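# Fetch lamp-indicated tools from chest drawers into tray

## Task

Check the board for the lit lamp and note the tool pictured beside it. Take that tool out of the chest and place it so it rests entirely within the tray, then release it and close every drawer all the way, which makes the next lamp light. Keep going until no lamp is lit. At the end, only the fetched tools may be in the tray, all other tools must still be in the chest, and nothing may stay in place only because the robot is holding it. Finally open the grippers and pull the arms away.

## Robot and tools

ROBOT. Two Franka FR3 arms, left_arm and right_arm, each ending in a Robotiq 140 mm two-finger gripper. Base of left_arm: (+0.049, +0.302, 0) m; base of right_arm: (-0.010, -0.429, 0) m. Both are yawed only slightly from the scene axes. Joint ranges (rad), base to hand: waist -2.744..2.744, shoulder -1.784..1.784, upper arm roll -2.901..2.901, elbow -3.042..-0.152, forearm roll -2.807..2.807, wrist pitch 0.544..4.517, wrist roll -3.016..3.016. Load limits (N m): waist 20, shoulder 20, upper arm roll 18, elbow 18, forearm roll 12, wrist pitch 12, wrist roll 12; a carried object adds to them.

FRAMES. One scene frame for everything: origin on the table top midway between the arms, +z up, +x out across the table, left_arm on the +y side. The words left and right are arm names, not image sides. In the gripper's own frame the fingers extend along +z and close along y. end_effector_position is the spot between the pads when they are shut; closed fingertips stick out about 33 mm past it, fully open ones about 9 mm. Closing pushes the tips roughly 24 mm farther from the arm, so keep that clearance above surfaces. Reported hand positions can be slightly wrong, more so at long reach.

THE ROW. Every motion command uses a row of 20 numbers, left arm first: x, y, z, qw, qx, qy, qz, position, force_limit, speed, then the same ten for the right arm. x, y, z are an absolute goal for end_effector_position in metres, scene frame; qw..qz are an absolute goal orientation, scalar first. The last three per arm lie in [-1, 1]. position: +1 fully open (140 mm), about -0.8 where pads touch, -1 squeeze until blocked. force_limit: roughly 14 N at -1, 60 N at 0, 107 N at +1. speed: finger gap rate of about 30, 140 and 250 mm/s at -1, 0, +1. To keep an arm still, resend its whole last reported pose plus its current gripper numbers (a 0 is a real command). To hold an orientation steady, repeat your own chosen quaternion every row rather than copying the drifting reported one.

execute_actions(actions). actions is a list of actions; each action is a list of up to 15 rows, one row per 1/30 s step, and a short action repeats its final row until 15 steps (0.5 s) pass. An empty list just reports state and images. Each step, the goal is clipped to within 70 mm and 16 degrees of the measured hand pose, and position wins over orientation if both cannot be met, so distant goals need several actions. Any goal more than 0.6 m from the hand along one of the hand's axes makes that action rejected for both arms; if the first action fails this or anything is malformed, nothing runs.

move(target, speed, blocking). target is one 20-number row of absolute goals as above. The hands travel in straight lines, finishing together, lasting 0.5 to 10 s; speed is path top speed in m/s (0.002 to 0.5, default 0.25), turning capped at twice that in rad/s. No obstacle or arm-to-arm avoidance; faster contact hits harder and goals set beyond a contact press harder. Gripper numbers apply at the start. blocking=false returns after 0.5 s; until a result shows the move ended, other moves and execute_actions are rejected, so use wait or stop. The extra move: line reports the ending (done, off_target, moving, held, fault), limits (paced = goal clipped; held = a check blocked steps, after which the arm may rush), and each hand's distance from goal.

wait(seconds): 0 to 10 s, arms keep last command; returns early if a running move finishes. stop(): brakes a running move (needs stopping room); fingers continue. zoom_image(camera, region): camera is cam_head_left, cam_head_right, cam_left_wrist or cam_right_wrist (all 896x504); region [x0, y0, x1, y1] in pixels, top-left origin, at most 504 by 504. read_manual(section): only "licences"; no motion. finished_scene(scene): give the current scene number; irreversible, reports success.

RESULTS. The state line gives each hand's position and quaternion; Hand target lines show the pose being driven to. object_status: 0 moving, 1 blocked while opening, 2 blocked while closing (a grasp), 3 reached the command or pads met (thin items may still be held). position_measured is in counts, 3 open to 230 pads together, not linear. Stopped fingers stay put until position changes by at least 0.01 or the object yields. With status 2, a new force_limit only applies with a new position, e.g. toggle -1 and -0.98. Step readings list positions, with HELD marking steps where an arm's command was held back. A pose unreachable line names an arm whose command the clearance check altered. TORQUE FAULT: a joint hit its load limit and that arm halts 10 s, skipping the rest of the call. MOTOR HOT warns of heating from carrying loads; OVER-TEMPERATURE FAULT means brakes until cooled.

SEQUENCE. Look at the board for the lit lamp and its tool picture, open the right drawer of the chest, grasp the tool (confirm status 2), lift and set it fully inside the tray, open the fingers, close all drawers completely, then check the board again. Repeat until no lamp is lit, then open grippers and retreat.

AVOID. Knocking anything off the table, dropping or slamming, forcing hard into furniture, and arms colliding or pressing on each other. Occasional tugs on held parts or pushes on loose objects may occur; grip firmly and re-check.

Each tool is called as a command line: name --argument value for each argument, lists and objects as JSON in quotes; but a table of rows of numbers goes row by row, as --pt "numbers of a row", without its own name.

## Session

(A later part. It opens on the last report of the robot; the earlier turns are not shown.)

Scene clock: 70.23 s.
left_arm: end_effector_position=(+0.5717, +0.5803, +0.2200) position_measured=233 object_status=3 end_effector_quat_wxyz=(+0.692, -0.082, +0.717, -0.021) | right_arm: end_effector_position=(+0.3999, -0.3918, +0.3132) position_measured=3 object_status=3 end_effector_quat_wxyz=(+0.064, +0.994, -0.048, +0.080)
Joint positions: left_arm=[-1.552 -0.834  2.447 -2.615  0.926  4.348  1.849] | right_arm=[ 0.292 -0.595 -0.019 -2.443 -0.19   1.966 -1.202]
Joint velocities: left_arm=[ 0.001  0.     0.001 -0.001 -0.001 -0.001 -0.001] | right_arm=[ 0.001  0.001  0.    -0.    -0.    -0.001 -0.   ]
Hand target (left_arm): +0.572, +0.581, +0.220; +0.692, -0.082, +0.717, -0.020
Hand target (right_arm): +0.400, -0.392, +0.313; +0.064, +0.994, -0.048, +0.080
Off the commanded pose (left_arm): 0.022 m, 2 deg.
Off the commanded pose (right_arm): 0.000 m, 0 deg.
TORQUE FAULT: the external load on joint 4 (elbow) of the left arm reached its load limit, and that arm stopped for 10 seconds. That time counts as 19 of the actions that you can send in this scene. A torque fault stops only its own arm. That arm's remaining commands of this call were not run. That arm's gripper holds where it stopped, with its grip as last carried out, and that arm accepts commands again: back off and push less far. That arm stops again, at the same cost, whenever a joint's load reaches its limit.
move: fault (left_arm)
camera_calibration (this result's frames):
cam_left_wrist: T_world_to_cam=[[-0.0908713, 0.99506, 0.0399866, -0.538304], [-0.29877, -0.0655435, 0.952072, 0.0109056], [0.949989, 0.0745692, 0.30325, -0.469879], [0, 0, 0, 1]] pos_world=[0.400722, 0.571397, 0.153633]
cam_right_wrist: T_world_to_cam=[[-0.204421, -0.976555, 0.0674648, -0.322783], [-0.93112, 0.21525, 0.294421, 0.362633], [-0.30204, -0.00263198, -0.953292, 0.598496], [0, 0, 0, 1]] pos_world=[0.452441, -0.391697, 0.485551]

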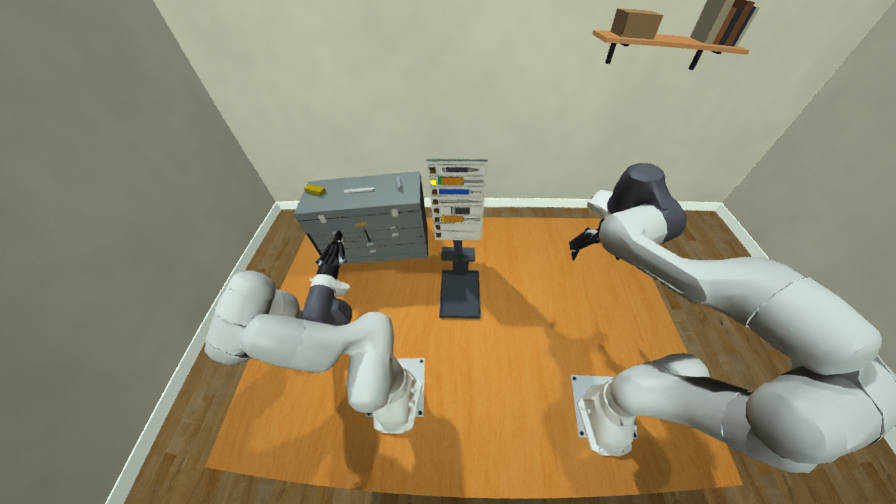

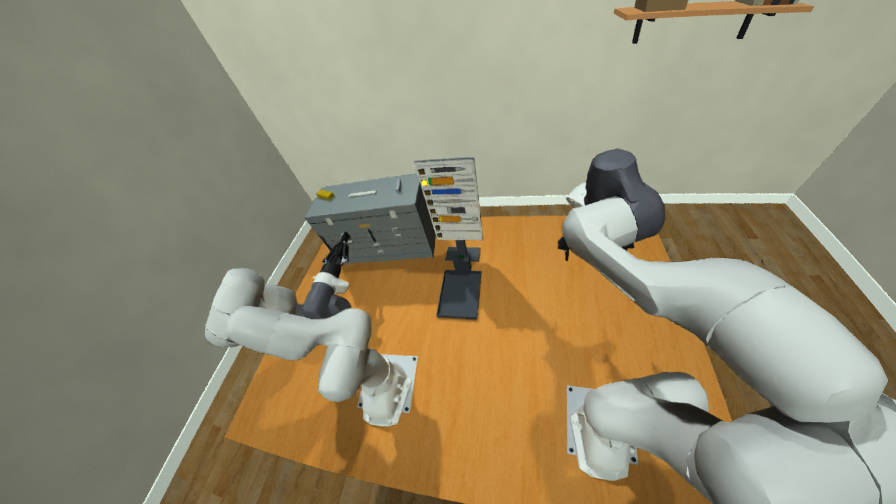

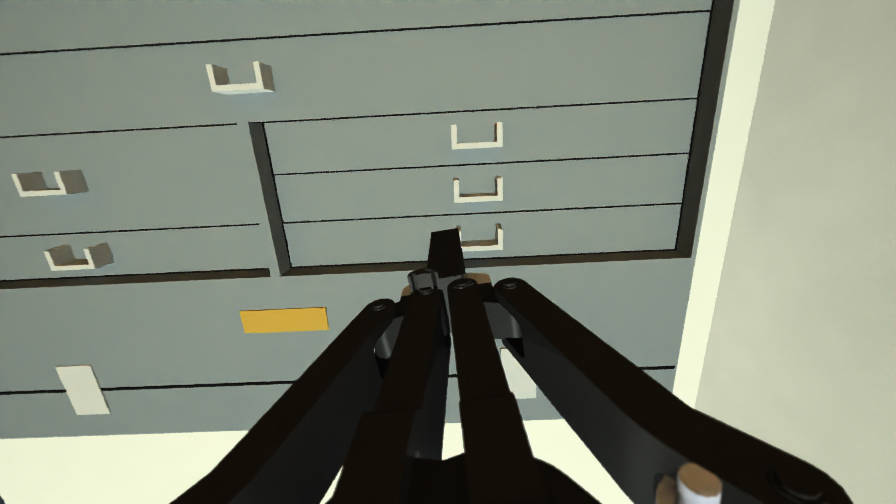

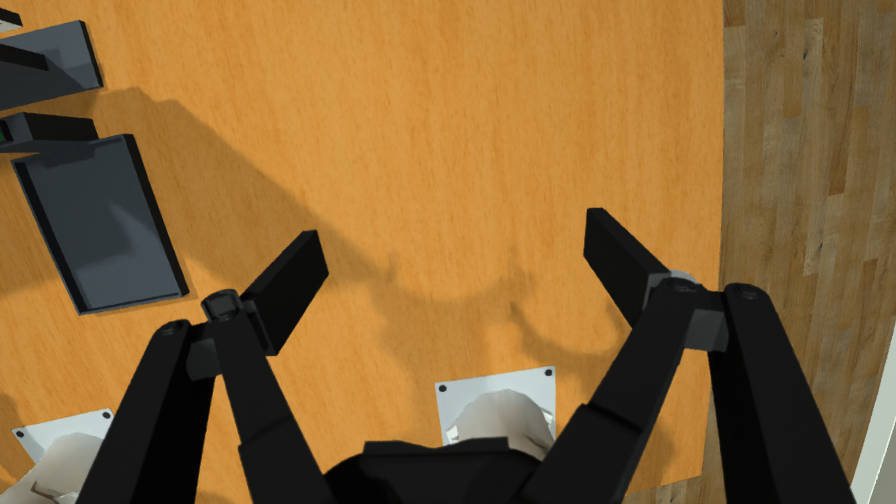

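move --target '[0.50,0.58,0.217,0.686,-0.091,0.721,-0.004,0,0,0,0.3999,-0.3918,0.3132,0.064,0.994,-0.048,0.080,1,0,0]' --speed 0.05

move --target '[0.50,0.45,0.12,0.686,-0.091,0.721,-0.004,0,0,0,0.3999,-0.3918,0.3132,0.064,0.994,-0.048,0.080,1,0,0]' --speed 0.06

Scene clock: 72.27 s.
left_arm: end_effector_position=(+0.5019, +0.5812, +0.2167) position_measured=129 object_status=3 end_effector_quat_wxyz=(+0.686, -0.094, +0.721, -0.007) | right_arm: end_effector_position=(+0.3999, -0.3918, +0.3132) position_measured=3 object_status=3 end_effector_quat_wxyz=(+0.064, +0.994, -0.048, +0.080)
Joint positions: left_arm=[-1.44  -0.759  2.531 -2.759  1.037  4.412  1.863] | right_arm=[ 0.292 -0.595 -0.019 -2.443 -0.19   1.966 -1.202]
Joint velocities: left_arm=[ 0.001  0.002  0.001 -0.001  0.008  0.006  0.001] | right_arm=[ 0.001 -0.    -0.     0.002  0.001  0.001 -0.001]
Hand target (left_arm): +0.500, +0.581, +0.218; +0.687, -0.091, +0.721, -0.004
Hand target (right_arm): +0.400, -0.392, +0.313; +0.064, +0.994, -0.048, +0.080
Off the commanded pose (left_arm): 0.002 m, 0 deg.
Off the commanded pose (right_arm): 0.000 m, 0 deg.
move: done
camera_calibration (this result's frames):
cam_left_wrist: T_world_to_cam=[[-0.126556, 0.991016, 0.0432411, -0.525849], [-0.278954, -0.0773882, 0.957181, -0.0109668], [0.951929, 0.109075, 0.286242, -0.420011], [0, 0, 0, 1]] pos_world=[0.330212, 0.56609, 0.15346]
cam_right_wrist: T_world_to_cam=[[-0.204422, -0.976555, 0.0674648, -0.322783], [-0.93112, 0.215251, 0.294421, 0.362633], [-0.30204, -0.00263183, -0.953292, 0.598496], [0, 0, 0, 1]] pos_world=[0.452441, -0.391697, 0.485551]

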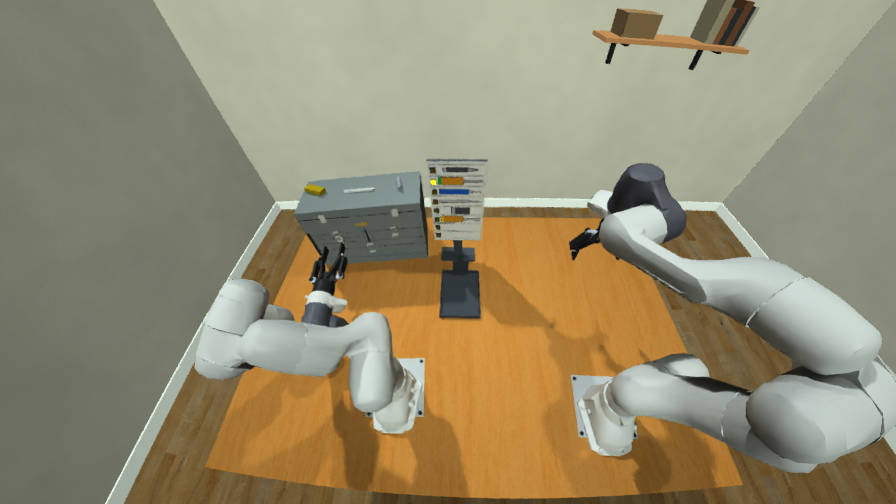

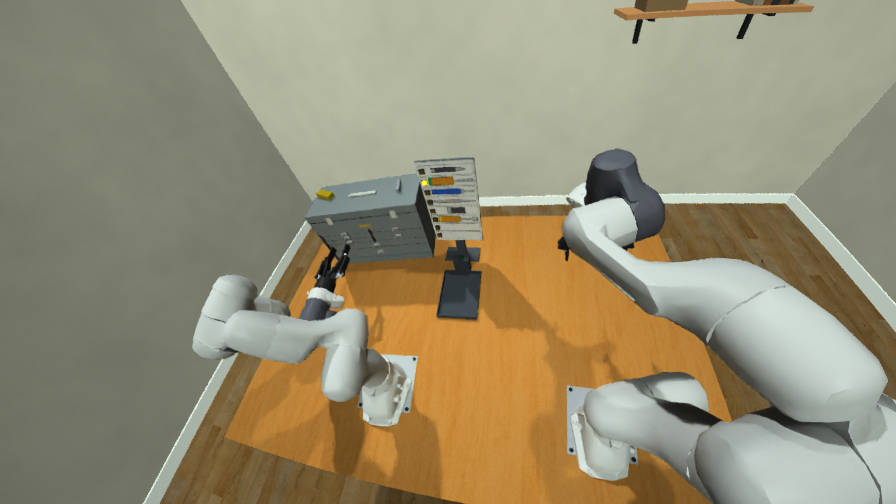

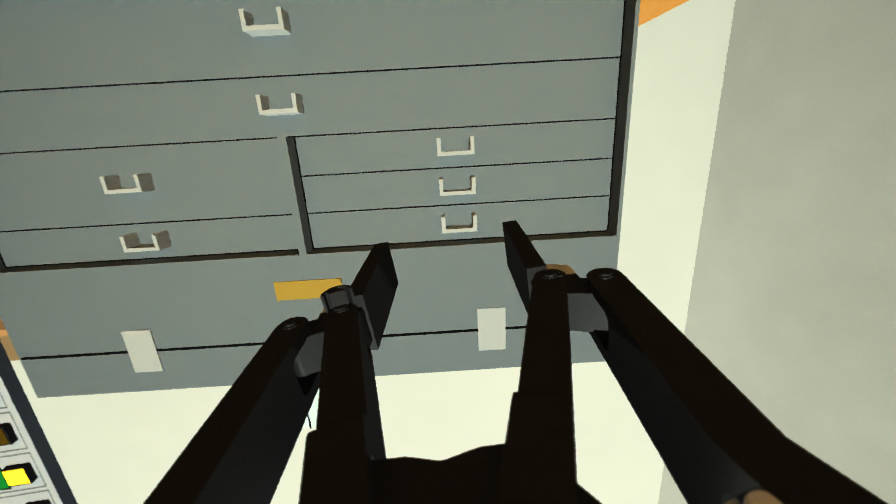

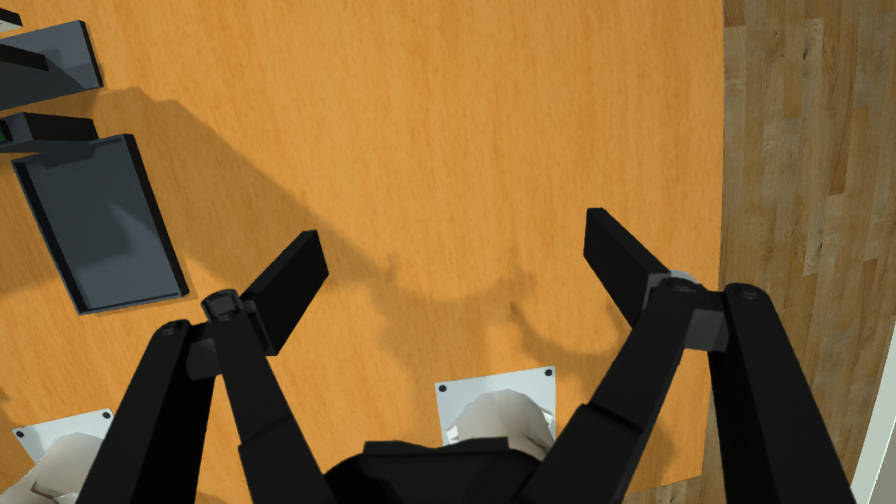

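Scene clock: 84.37 s.
left_arm: end_effector_position=(+0.4988, +0.4932, +0.1522) position_measured=129 object_status=3 end_effector_quat_wxyz=(+0.685, -0.108, +0.721, -0.021) | right_arm: end_effector_position=(+0.3999, -0.3918, +0.3132) position_measured=3 object_status=3 end_effector_quat_wxyz=(+0.064, +0.994, -0.048, +0.080)
Joint positions: left_arm=[-1.528 -1.126  2.563 -2.859  0.954  4.53   2.287] | right_arm=[ 0.292 -0.595 -0.019 -2.443 -0.19   1.966 -1.202]
Joint velocities: left_arm=[ 0.     0.001 -0.001  0.001  0.    -0.     0.   ] | right_arm=[-0.001  0.001  0.002 -0.001 -0.001 -0.    -0.   ]
Hand target (left_arm): +0.499, +0.493, +0.152; +0.684, -0.108, +0.721, -0.022
Hand target (right_arm): +0.400, -0.392, +0.313; +0.064, +0.994, -0.048, +0.080
Off the commanded pose (left_arm): 0.054 m, 3 deg.
Off the commanded pose (right_arm): 0.000 m, 0 deg.
TORQUE FAULT: the external load on joint 2 (shoulder) of the left arm reached its load limit, and that arm stopped for 10 seconds. That time counts as 18 of the actions that you can send in this scene. A torque fault stops only its own arm. That arm's remaining commands of this call were not run. That arm's gripper holds where it stopped, with its grip as last carried out, and that arm accepts commands again: back off and push less far. That arm stops again, at the same cost, whenever a joint's load reaches its limit.
move: fault (left_arm)
camera_calibration (this result's frames):
cam_left_wrist: T_world_to_cam=[[-0.125542, 0.992082, 0.00351475, -0.431229], [-0.280538, -0.038898, 0.959054, 0.0247018], [0.951597, 0.119415, 0.2832, -0.39348], [0, 0, 0, 1]] pos_world=[0.327227, 0.475763, 0.0892587]
cam_right_wrist: T_world_to_cam=[[-0.204422, -0.976555, 0.0674648, -0.322783], [-0.93112, 0.215251, 0.294421, 0.362633], [-0.30204, -0.00263181, -0.953292, 0.598496], [0, 0, 0, 1]] pos_world=[0.452441, -0.391697, 0.485551]

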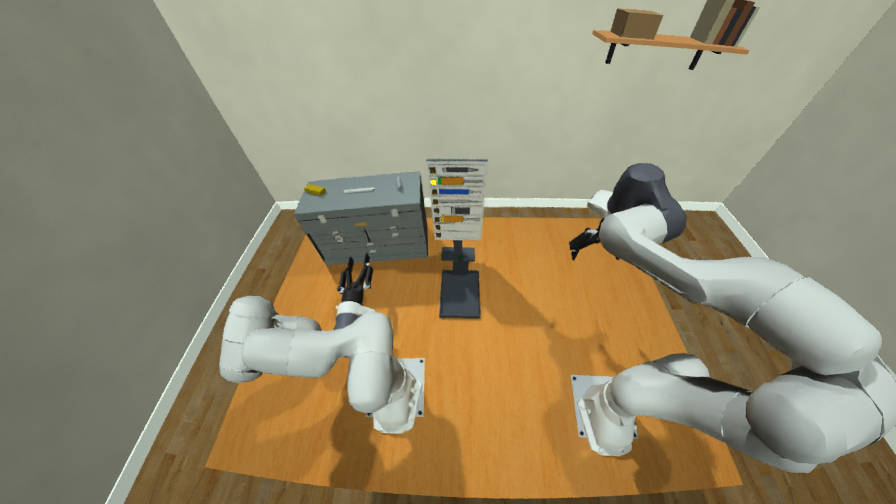

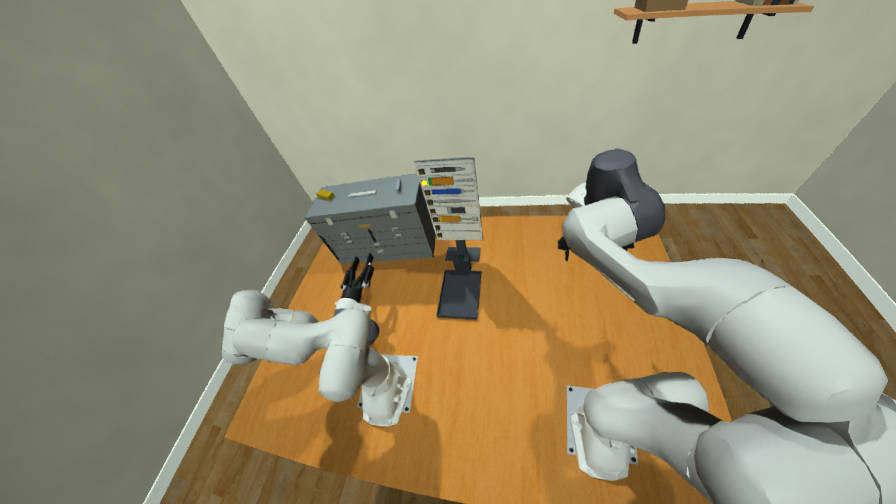

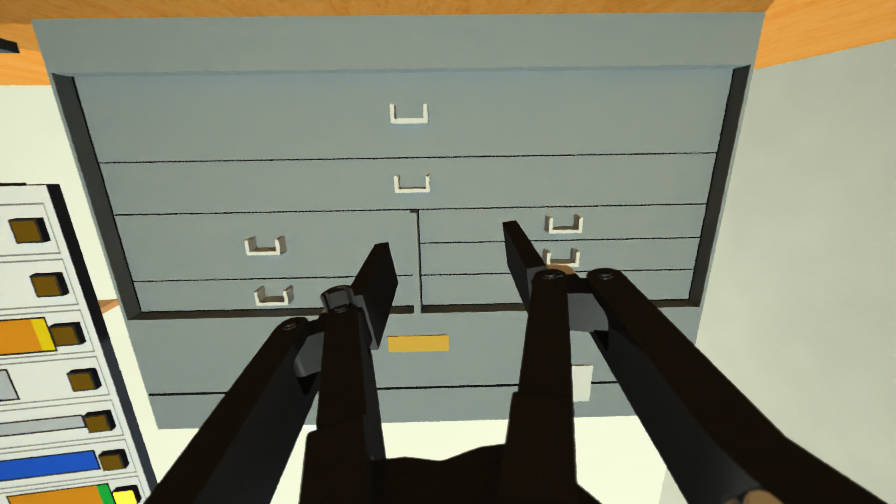

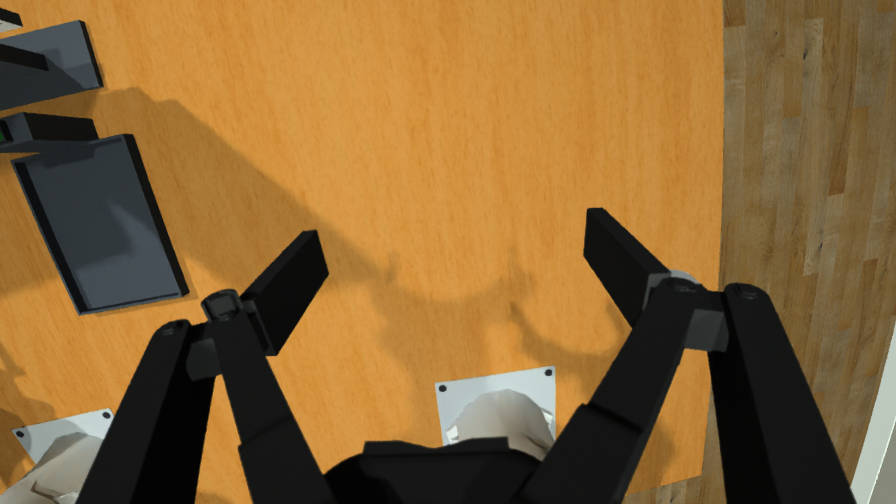

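move --target '[0.48,0.55,0.22,0.686,-0.091,0.721,-0.004,0,0,0,0.3999,-0.3918,0.3132,0.064,0.994,-0.048,0.080,1,0,0]' --speed 0.05

move --target '[0.45,0.46,0.28,0.383,-0.05,0.92,0.0,0,0,0,0.3999,-0.3918,0.3132,0.064,0.994,-0.048,0.080,1,0,0]' --speed 0.06

Scene clock: 87.03 s.
left_arm: end_effector_position=(+0.4808, +0.5505, +0.2207) position_measured=129 object_status=3 end_effector_quat_wxyz=(+0.689, -0.087, +0.720, +0.000) | right_arm: end_effector_position=(+0.3999, -0.3918, +0.3132) position_measured=3 object_status=3 end_effector_quat_wxyz=(+0.064, +0.994, -0.048, +0.080)
Joint positions: left_arm=[-1.274 -0.824  2.44  -2.888  1.056  4.371  2.042] | right_arm=[ 0.292 -0.595 -0.019 -2.443 -0.19   1.966 -1.202]
Joint velocities: left_arm=[ 0.006 -0.    -0.004  0.002  0.005 -0.013 -0.032] | right_arm=[-0.001 -0.     0.    -0.001 -0.001 -0.001  0.001]
Hand target (left_arm): +0.481, +0.550, +0.221; +0.689, -0.090, +0.720, -0.005
Hand target (right_arm): +0.400, -0.392, +0.313; +0.064, +0.994, -0.048, +0.080
Off the commanded pose (left_arm): 0.001 m, 1 deg.
Off the commanded pose (right_arm): 0.000 m, 0 deg.
move: done
camera_calibration (this result's frames):
cam_left_wrist: T_world_to_cam=[[-0.126472, 0.989993, 0.0625993, -0.501977], [-0.283244, -0.0965191, 0.954179, -0.00976866], [0.950672, 0.102946, 0.292617, -0.395135], [0, 0, 0, 1]] pos_world=[0.309392, 0.536688, 0.156368]
cam_right_wrist: T_world_to_cam=[[-0.204422, -0.976555, 0.0674648, -0.322783], [-0.931119, 0.215251, 0.294421, 0.362633], [-0.30204, -0.00263178, -0.953292, 0.598496], [0, 0, 0, 1]] pos_world=[0.452441, -0.391697, 0.485551]

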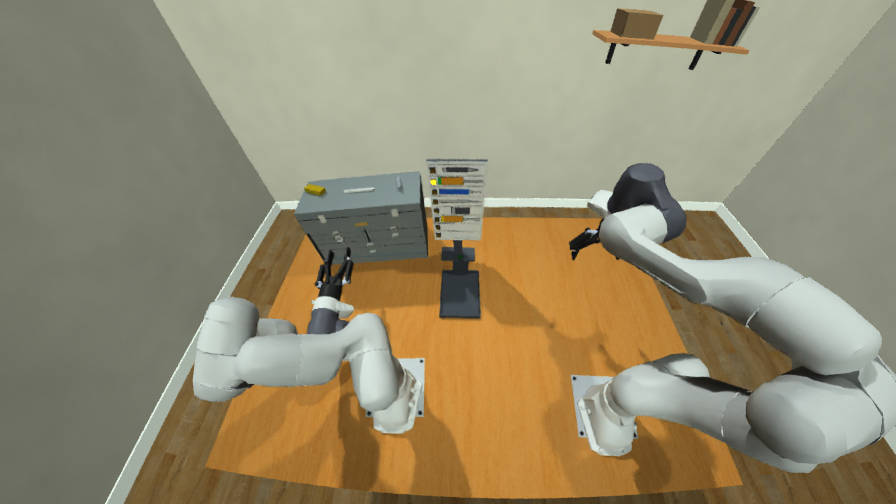

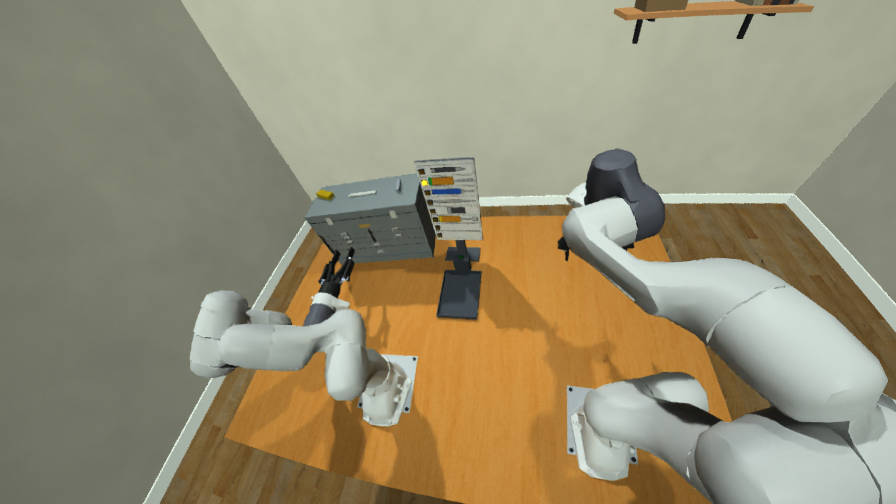

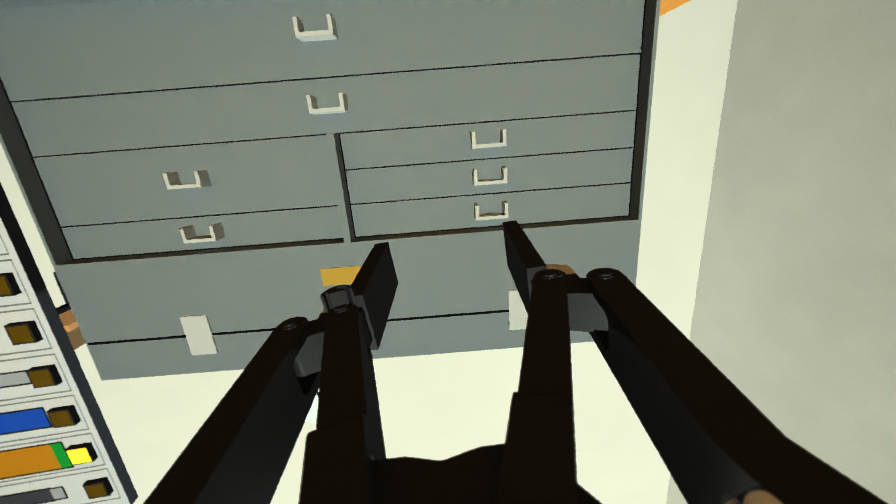

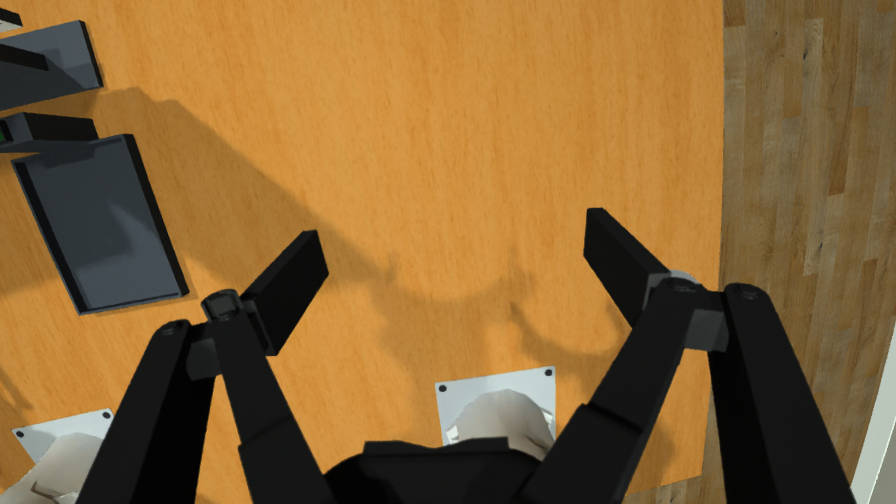

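Scene clock: 93.87 s.
left_arm: end_effector_position=(+0.4497, +0.4569, +0.2783) position_measured=129 object_status=3 end_effector_quat_wxyz=(+0.381, -0.043, +0.923, -0.003) | right_arm: end_effector_position=(+0.3999, -0.3918, +0.3132) position_measured=3 object_status=3 end_effector_quat_wxyz=(+0.064, +0.994, -0.048, +0.080)
Joint positions: left_arm=[-1.237  0.794  2.323 -2.731  1.688  4.406  0.301] | right_arm=[ 0.292 -0.595 -0.019 -2.443 -0.19   1.966 -1.202]
Joint velocities: left_arm=[ 0.001 -0.001  0.     0.002  0.004 -0.001 -0.031] | right_arm=[ 0.    -0.001  0.001  0.001  0.002 -0.    -0.   ]
Hand target (left_arm): +0.449, +0.456, +0.278; +0.380, -0.048, +0.924, -0.006
Hand target (right_arm): +0.400, -0.392, +0.313; +0.064, +0.994, -0.048, +0.080
Off the commanded pose (left_arm): 0.004 m, 1 deg.
Off the commanded pose (right_arm): 0.000 m, 0 deg.
move: off_target (left_arm)
camera_calibration (this result's frames):
cam_left_wrist: T_world_to_cam=[[0.0456039, 0.994285, 0.096524, -0.505711], [0.423942, -0.106755, 0.899376, -0.380635], [0.90454, -0.0000945012, -0.426388, -0.104852], [0, 0, 0, 1]] pos_world=[0.279272, 0.462177, 0.34644]
cam_right_wrist: T_world_to_cam=[[-0.204421, -0.976555, 0.0674647, -0.322783], [-0.93112, 0.21525, 0.294421, 0.362633], [-0.30204, -0.00263185, -0.953292, 0.598496], [0, 0, 0, 1]] pos_world=[0.452441, -0.391697, 0.485551]

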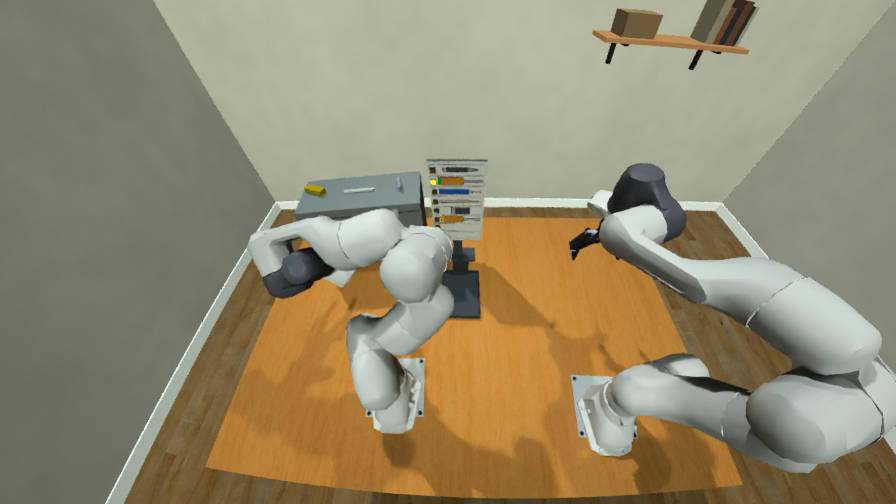

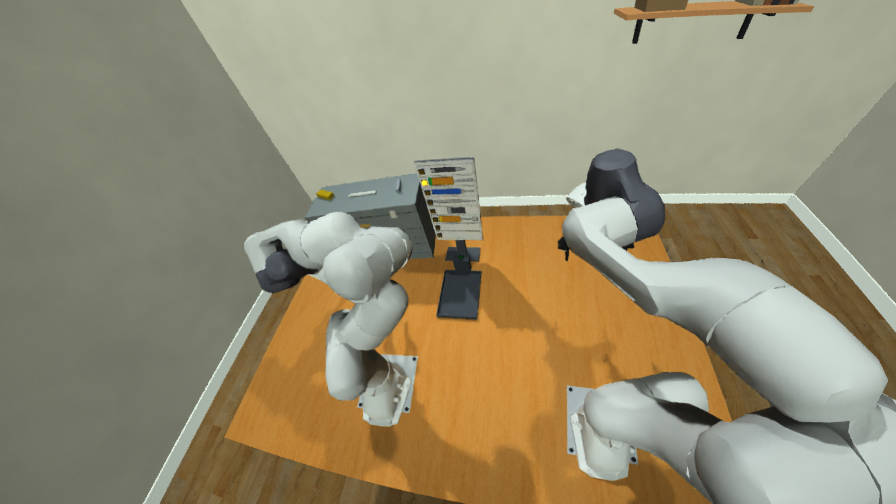

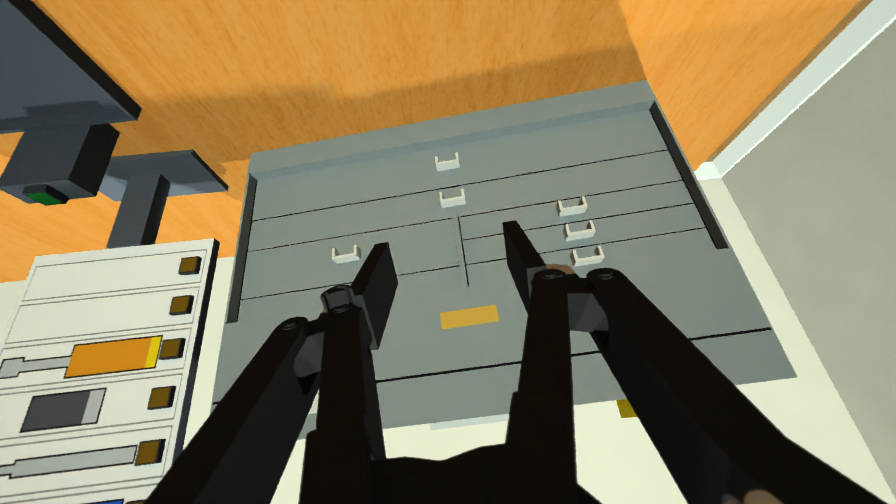

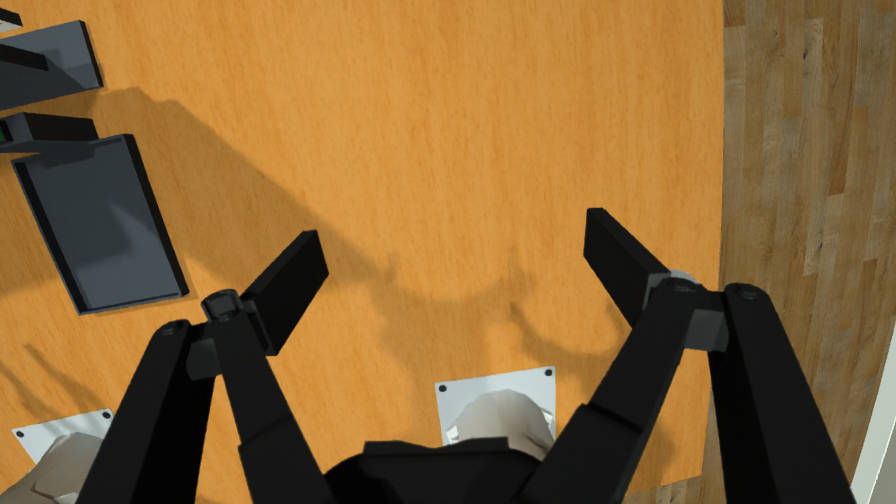

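move --target '[0.55,0.46,0.17,0.383,-0.05,0.92,0.0,0,0,0,0.3999,-0.3918,0.3132,0.064,0.994,-0.048,0.080,1,0,0]' --speed 0.06

Scene clock: 98.73 s.
left_arm: end_effector_position=(+0.5497, +0.4576, +0.1715) position_measured=129 object_status=3 end_effector_quat_wxyz=(+0.384, -0.055, +0.922, -0.001) | right_arm: end_effector_position=(+0.3999, -0.3918, +0.3132) position_measured=3 object_status=3 end_effector_quat_wxyz=(+0.064, +0.994, -0.048, +0.080)
Joint positions: left_arm=[-1.009  0.614  1.712 -2.703  1.218  4.152  0.52 ] | right_arm=[ 0.292 -0.595 -0.019 -2.443 -0.19   1.966 -1.202]
Joint velocities: left_arm=[ 0.002  0.002 -0.004 -0.001 -0.011 -0.     0.028] | right_arm=[-0.    -0.001  0.    -0.     0.     0.001 -0.   ]
Hand target (left_arm): +0.551, +0.459, +0.173; +0.386, -0.050, +0.921, +0.002
Hand target (right_arm): +0.400, -0.392, +0.313; +0.064, +0.994, -0.048, +0.080
Off the commanded pose (left_arm): 0.003 m, 1 deg.
Off the commanded pose (right_arm): 0.000 m, 0 deg.
move: done
camera_calibration (this result's frames):
cam_left_wrist: T_world_to_cam=[[0.0214006, 0.995578, 0.0914668, -0.487049], [0.421157, -0.0919514, 0.902315, -0.332636], [0.906735, 0.0192118, -0.421263, -0.251775], [0, 0, 0, 1]] pos_world=[0.378809, 0.459146, 0.238628]
cam_right_wrist: T_world_to_cam=[[-0.204422, -0.976555, 0.0674648, -0.322783], [-0.93112, 0.215251, 0.294421, 0.362633], [-0.30204, -0.00263178, -0.953292, 0.598496], [0, 0, 0, 1]] pos_world=[0.452441, -0.391697, 0.485551]

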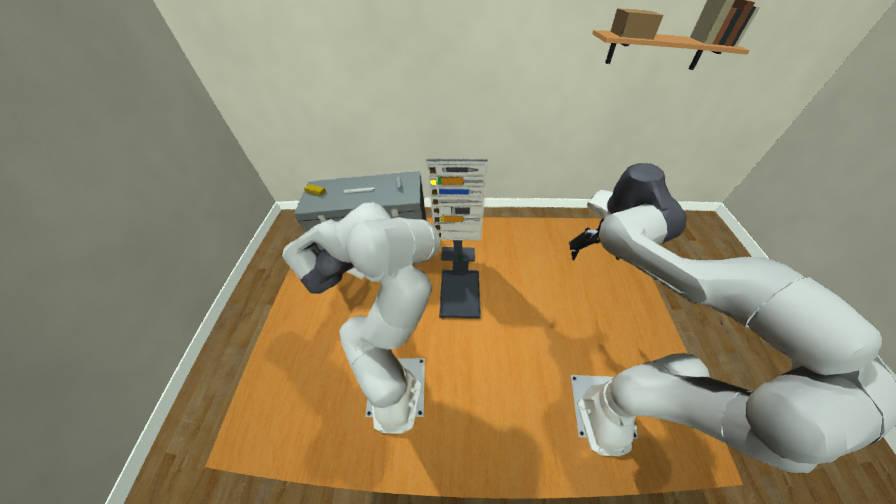

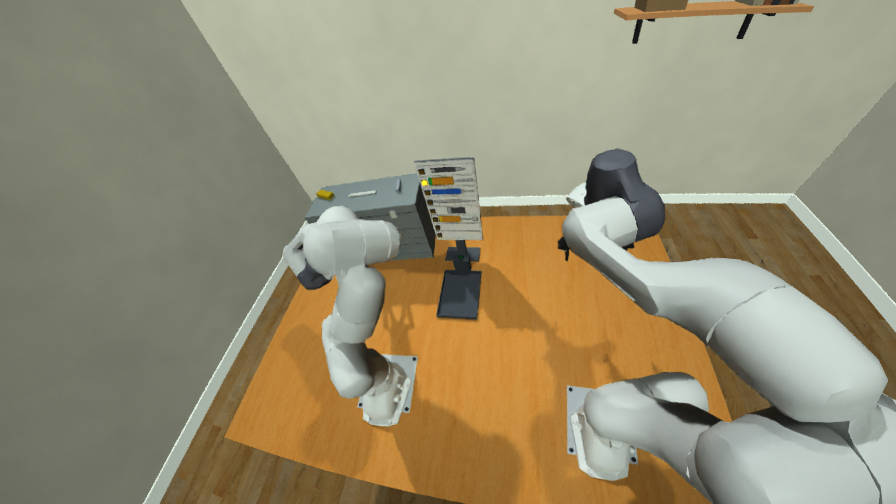

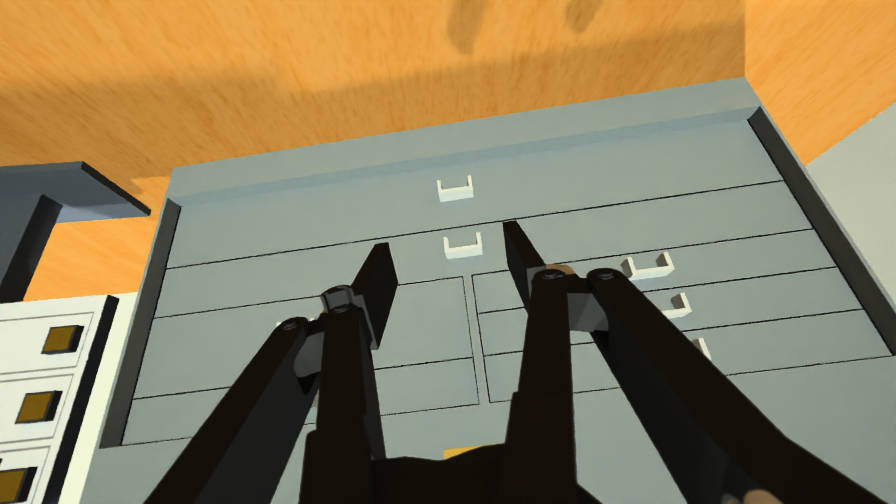

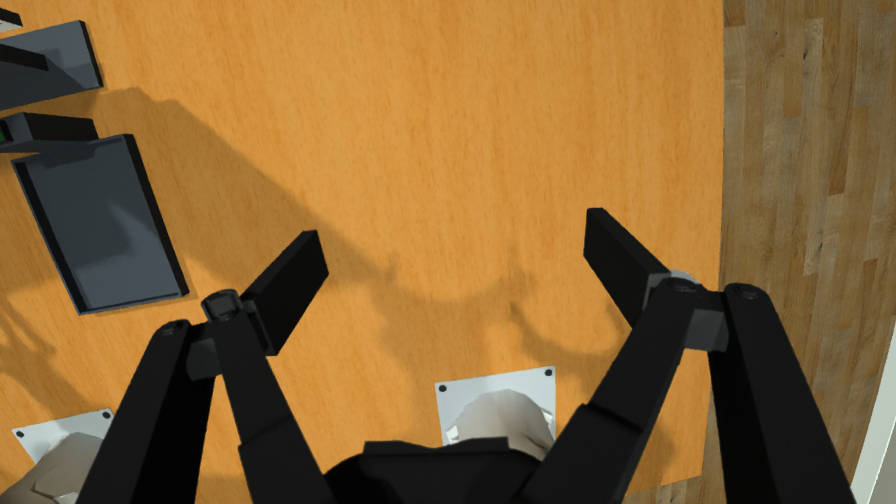

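move --target '[0.598,0.475,0.135,0.383,-0.05,0.92,0.0,0,0,0,0.3999,-0.3918,0.3132,0.064,0.994,-0.048,0.080,1,0,0]' --speed 0.04

Scene clock: 100.70 s.
left_arm: end_effector_position=(+0.5974, +0.4742, +0.1361) position_measured=129 object_status=3 end_effector_quat_wxyz=(+0.383, -0.052, +0.922, +0.000) | right_arm: end_effector_position=(+0.3999, -0.3918, +0.3132) position_measured=3 object_status=3 end_effector_quat_wxyz=(+0.064, +0.994, -0.048, +0.080)
Joint positions: left_arm=[-0.747  0.667  1.395 -2.558  1.094  4.148  0.544] | right_arm=[ 0.292 -0.595 -0.019 -2.443 -0.19   1.966 -1.202]
Joint velocities: left_arm=[ 0.005  0.001 -0.006  0.004 -0.007  0.002  0.002] | right_arm=[ 0.001 -0.    -0.     0.002  0.001  0.     0.   ]
Hand target (left_arm): +0.599, +0.475, +0.137; +0.385, -0.050, +0.922, +0.001
Hand target (right_arm): +0.400, -0.392, +0.313; +0.064, +0.994, -0.048, +0.080
Off the commanded pose (left_arm): 0.001 m, 0 deg.
Off the commanded pose (right_arm): 0.000 m, 0 deg.
move: done
camera_calibration (this result's frames):
cam_left_wrist: T_world_to_cam=[[0.0267401, 0.994956, 0.0966842, -0.504942], [0.423072, -0.0988937, 0.900683, -0.316879], [0.905702, 0.01682, -0.423582, -0.30816], [0, 0, 0, 1]] pos_world=[0.426666, 0.47624, 0.203696]
cam_right_wrist: T_world_to_cam=[[-0.204421, -0.976555, 0.0674649, -0.322783], [-0.93112, 0.21525, 0.294421, 0.362633], [-0.30204, -0.00263199, -0.953292, 0.598496], [0, 0, 0, 1]] pos_world=[0.452441, -0.391697, 0.485551]

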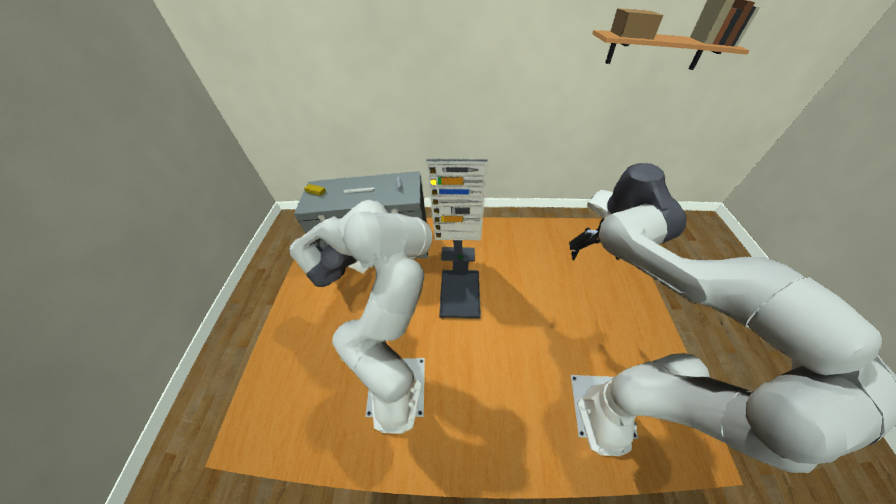

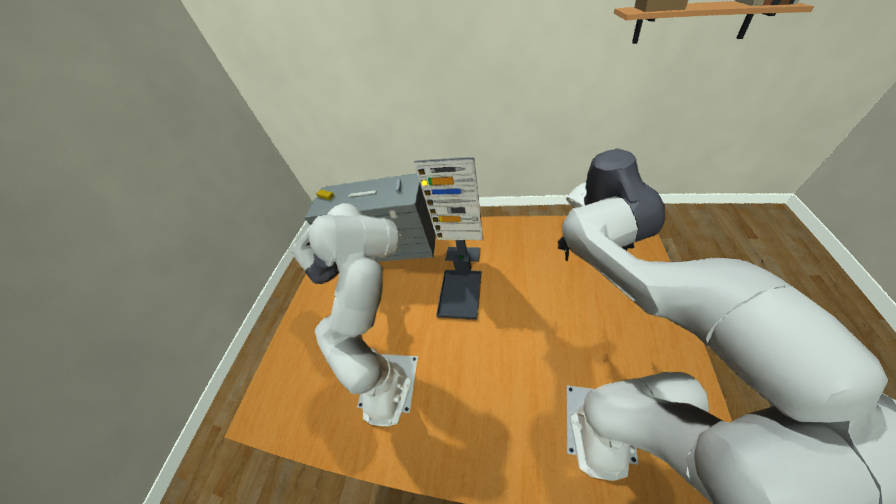

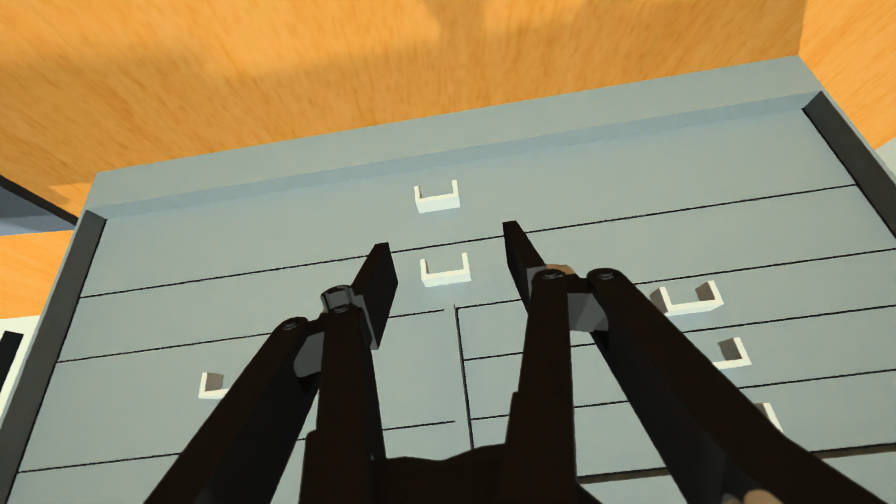

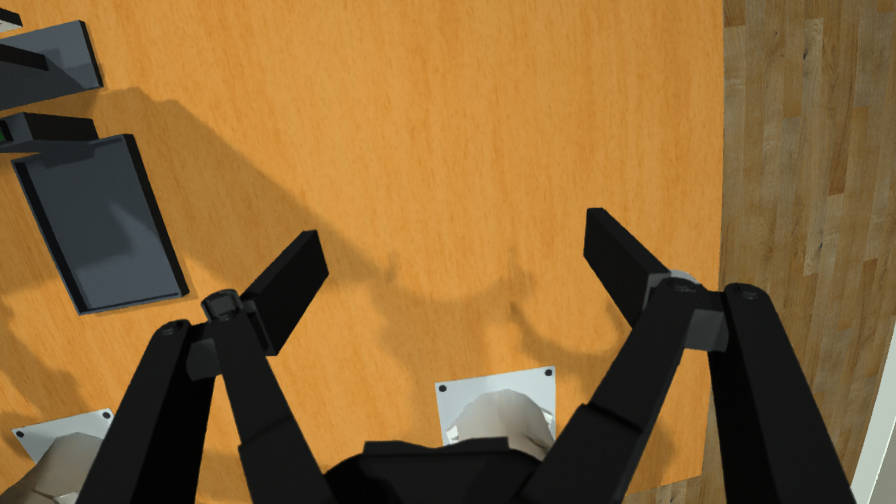

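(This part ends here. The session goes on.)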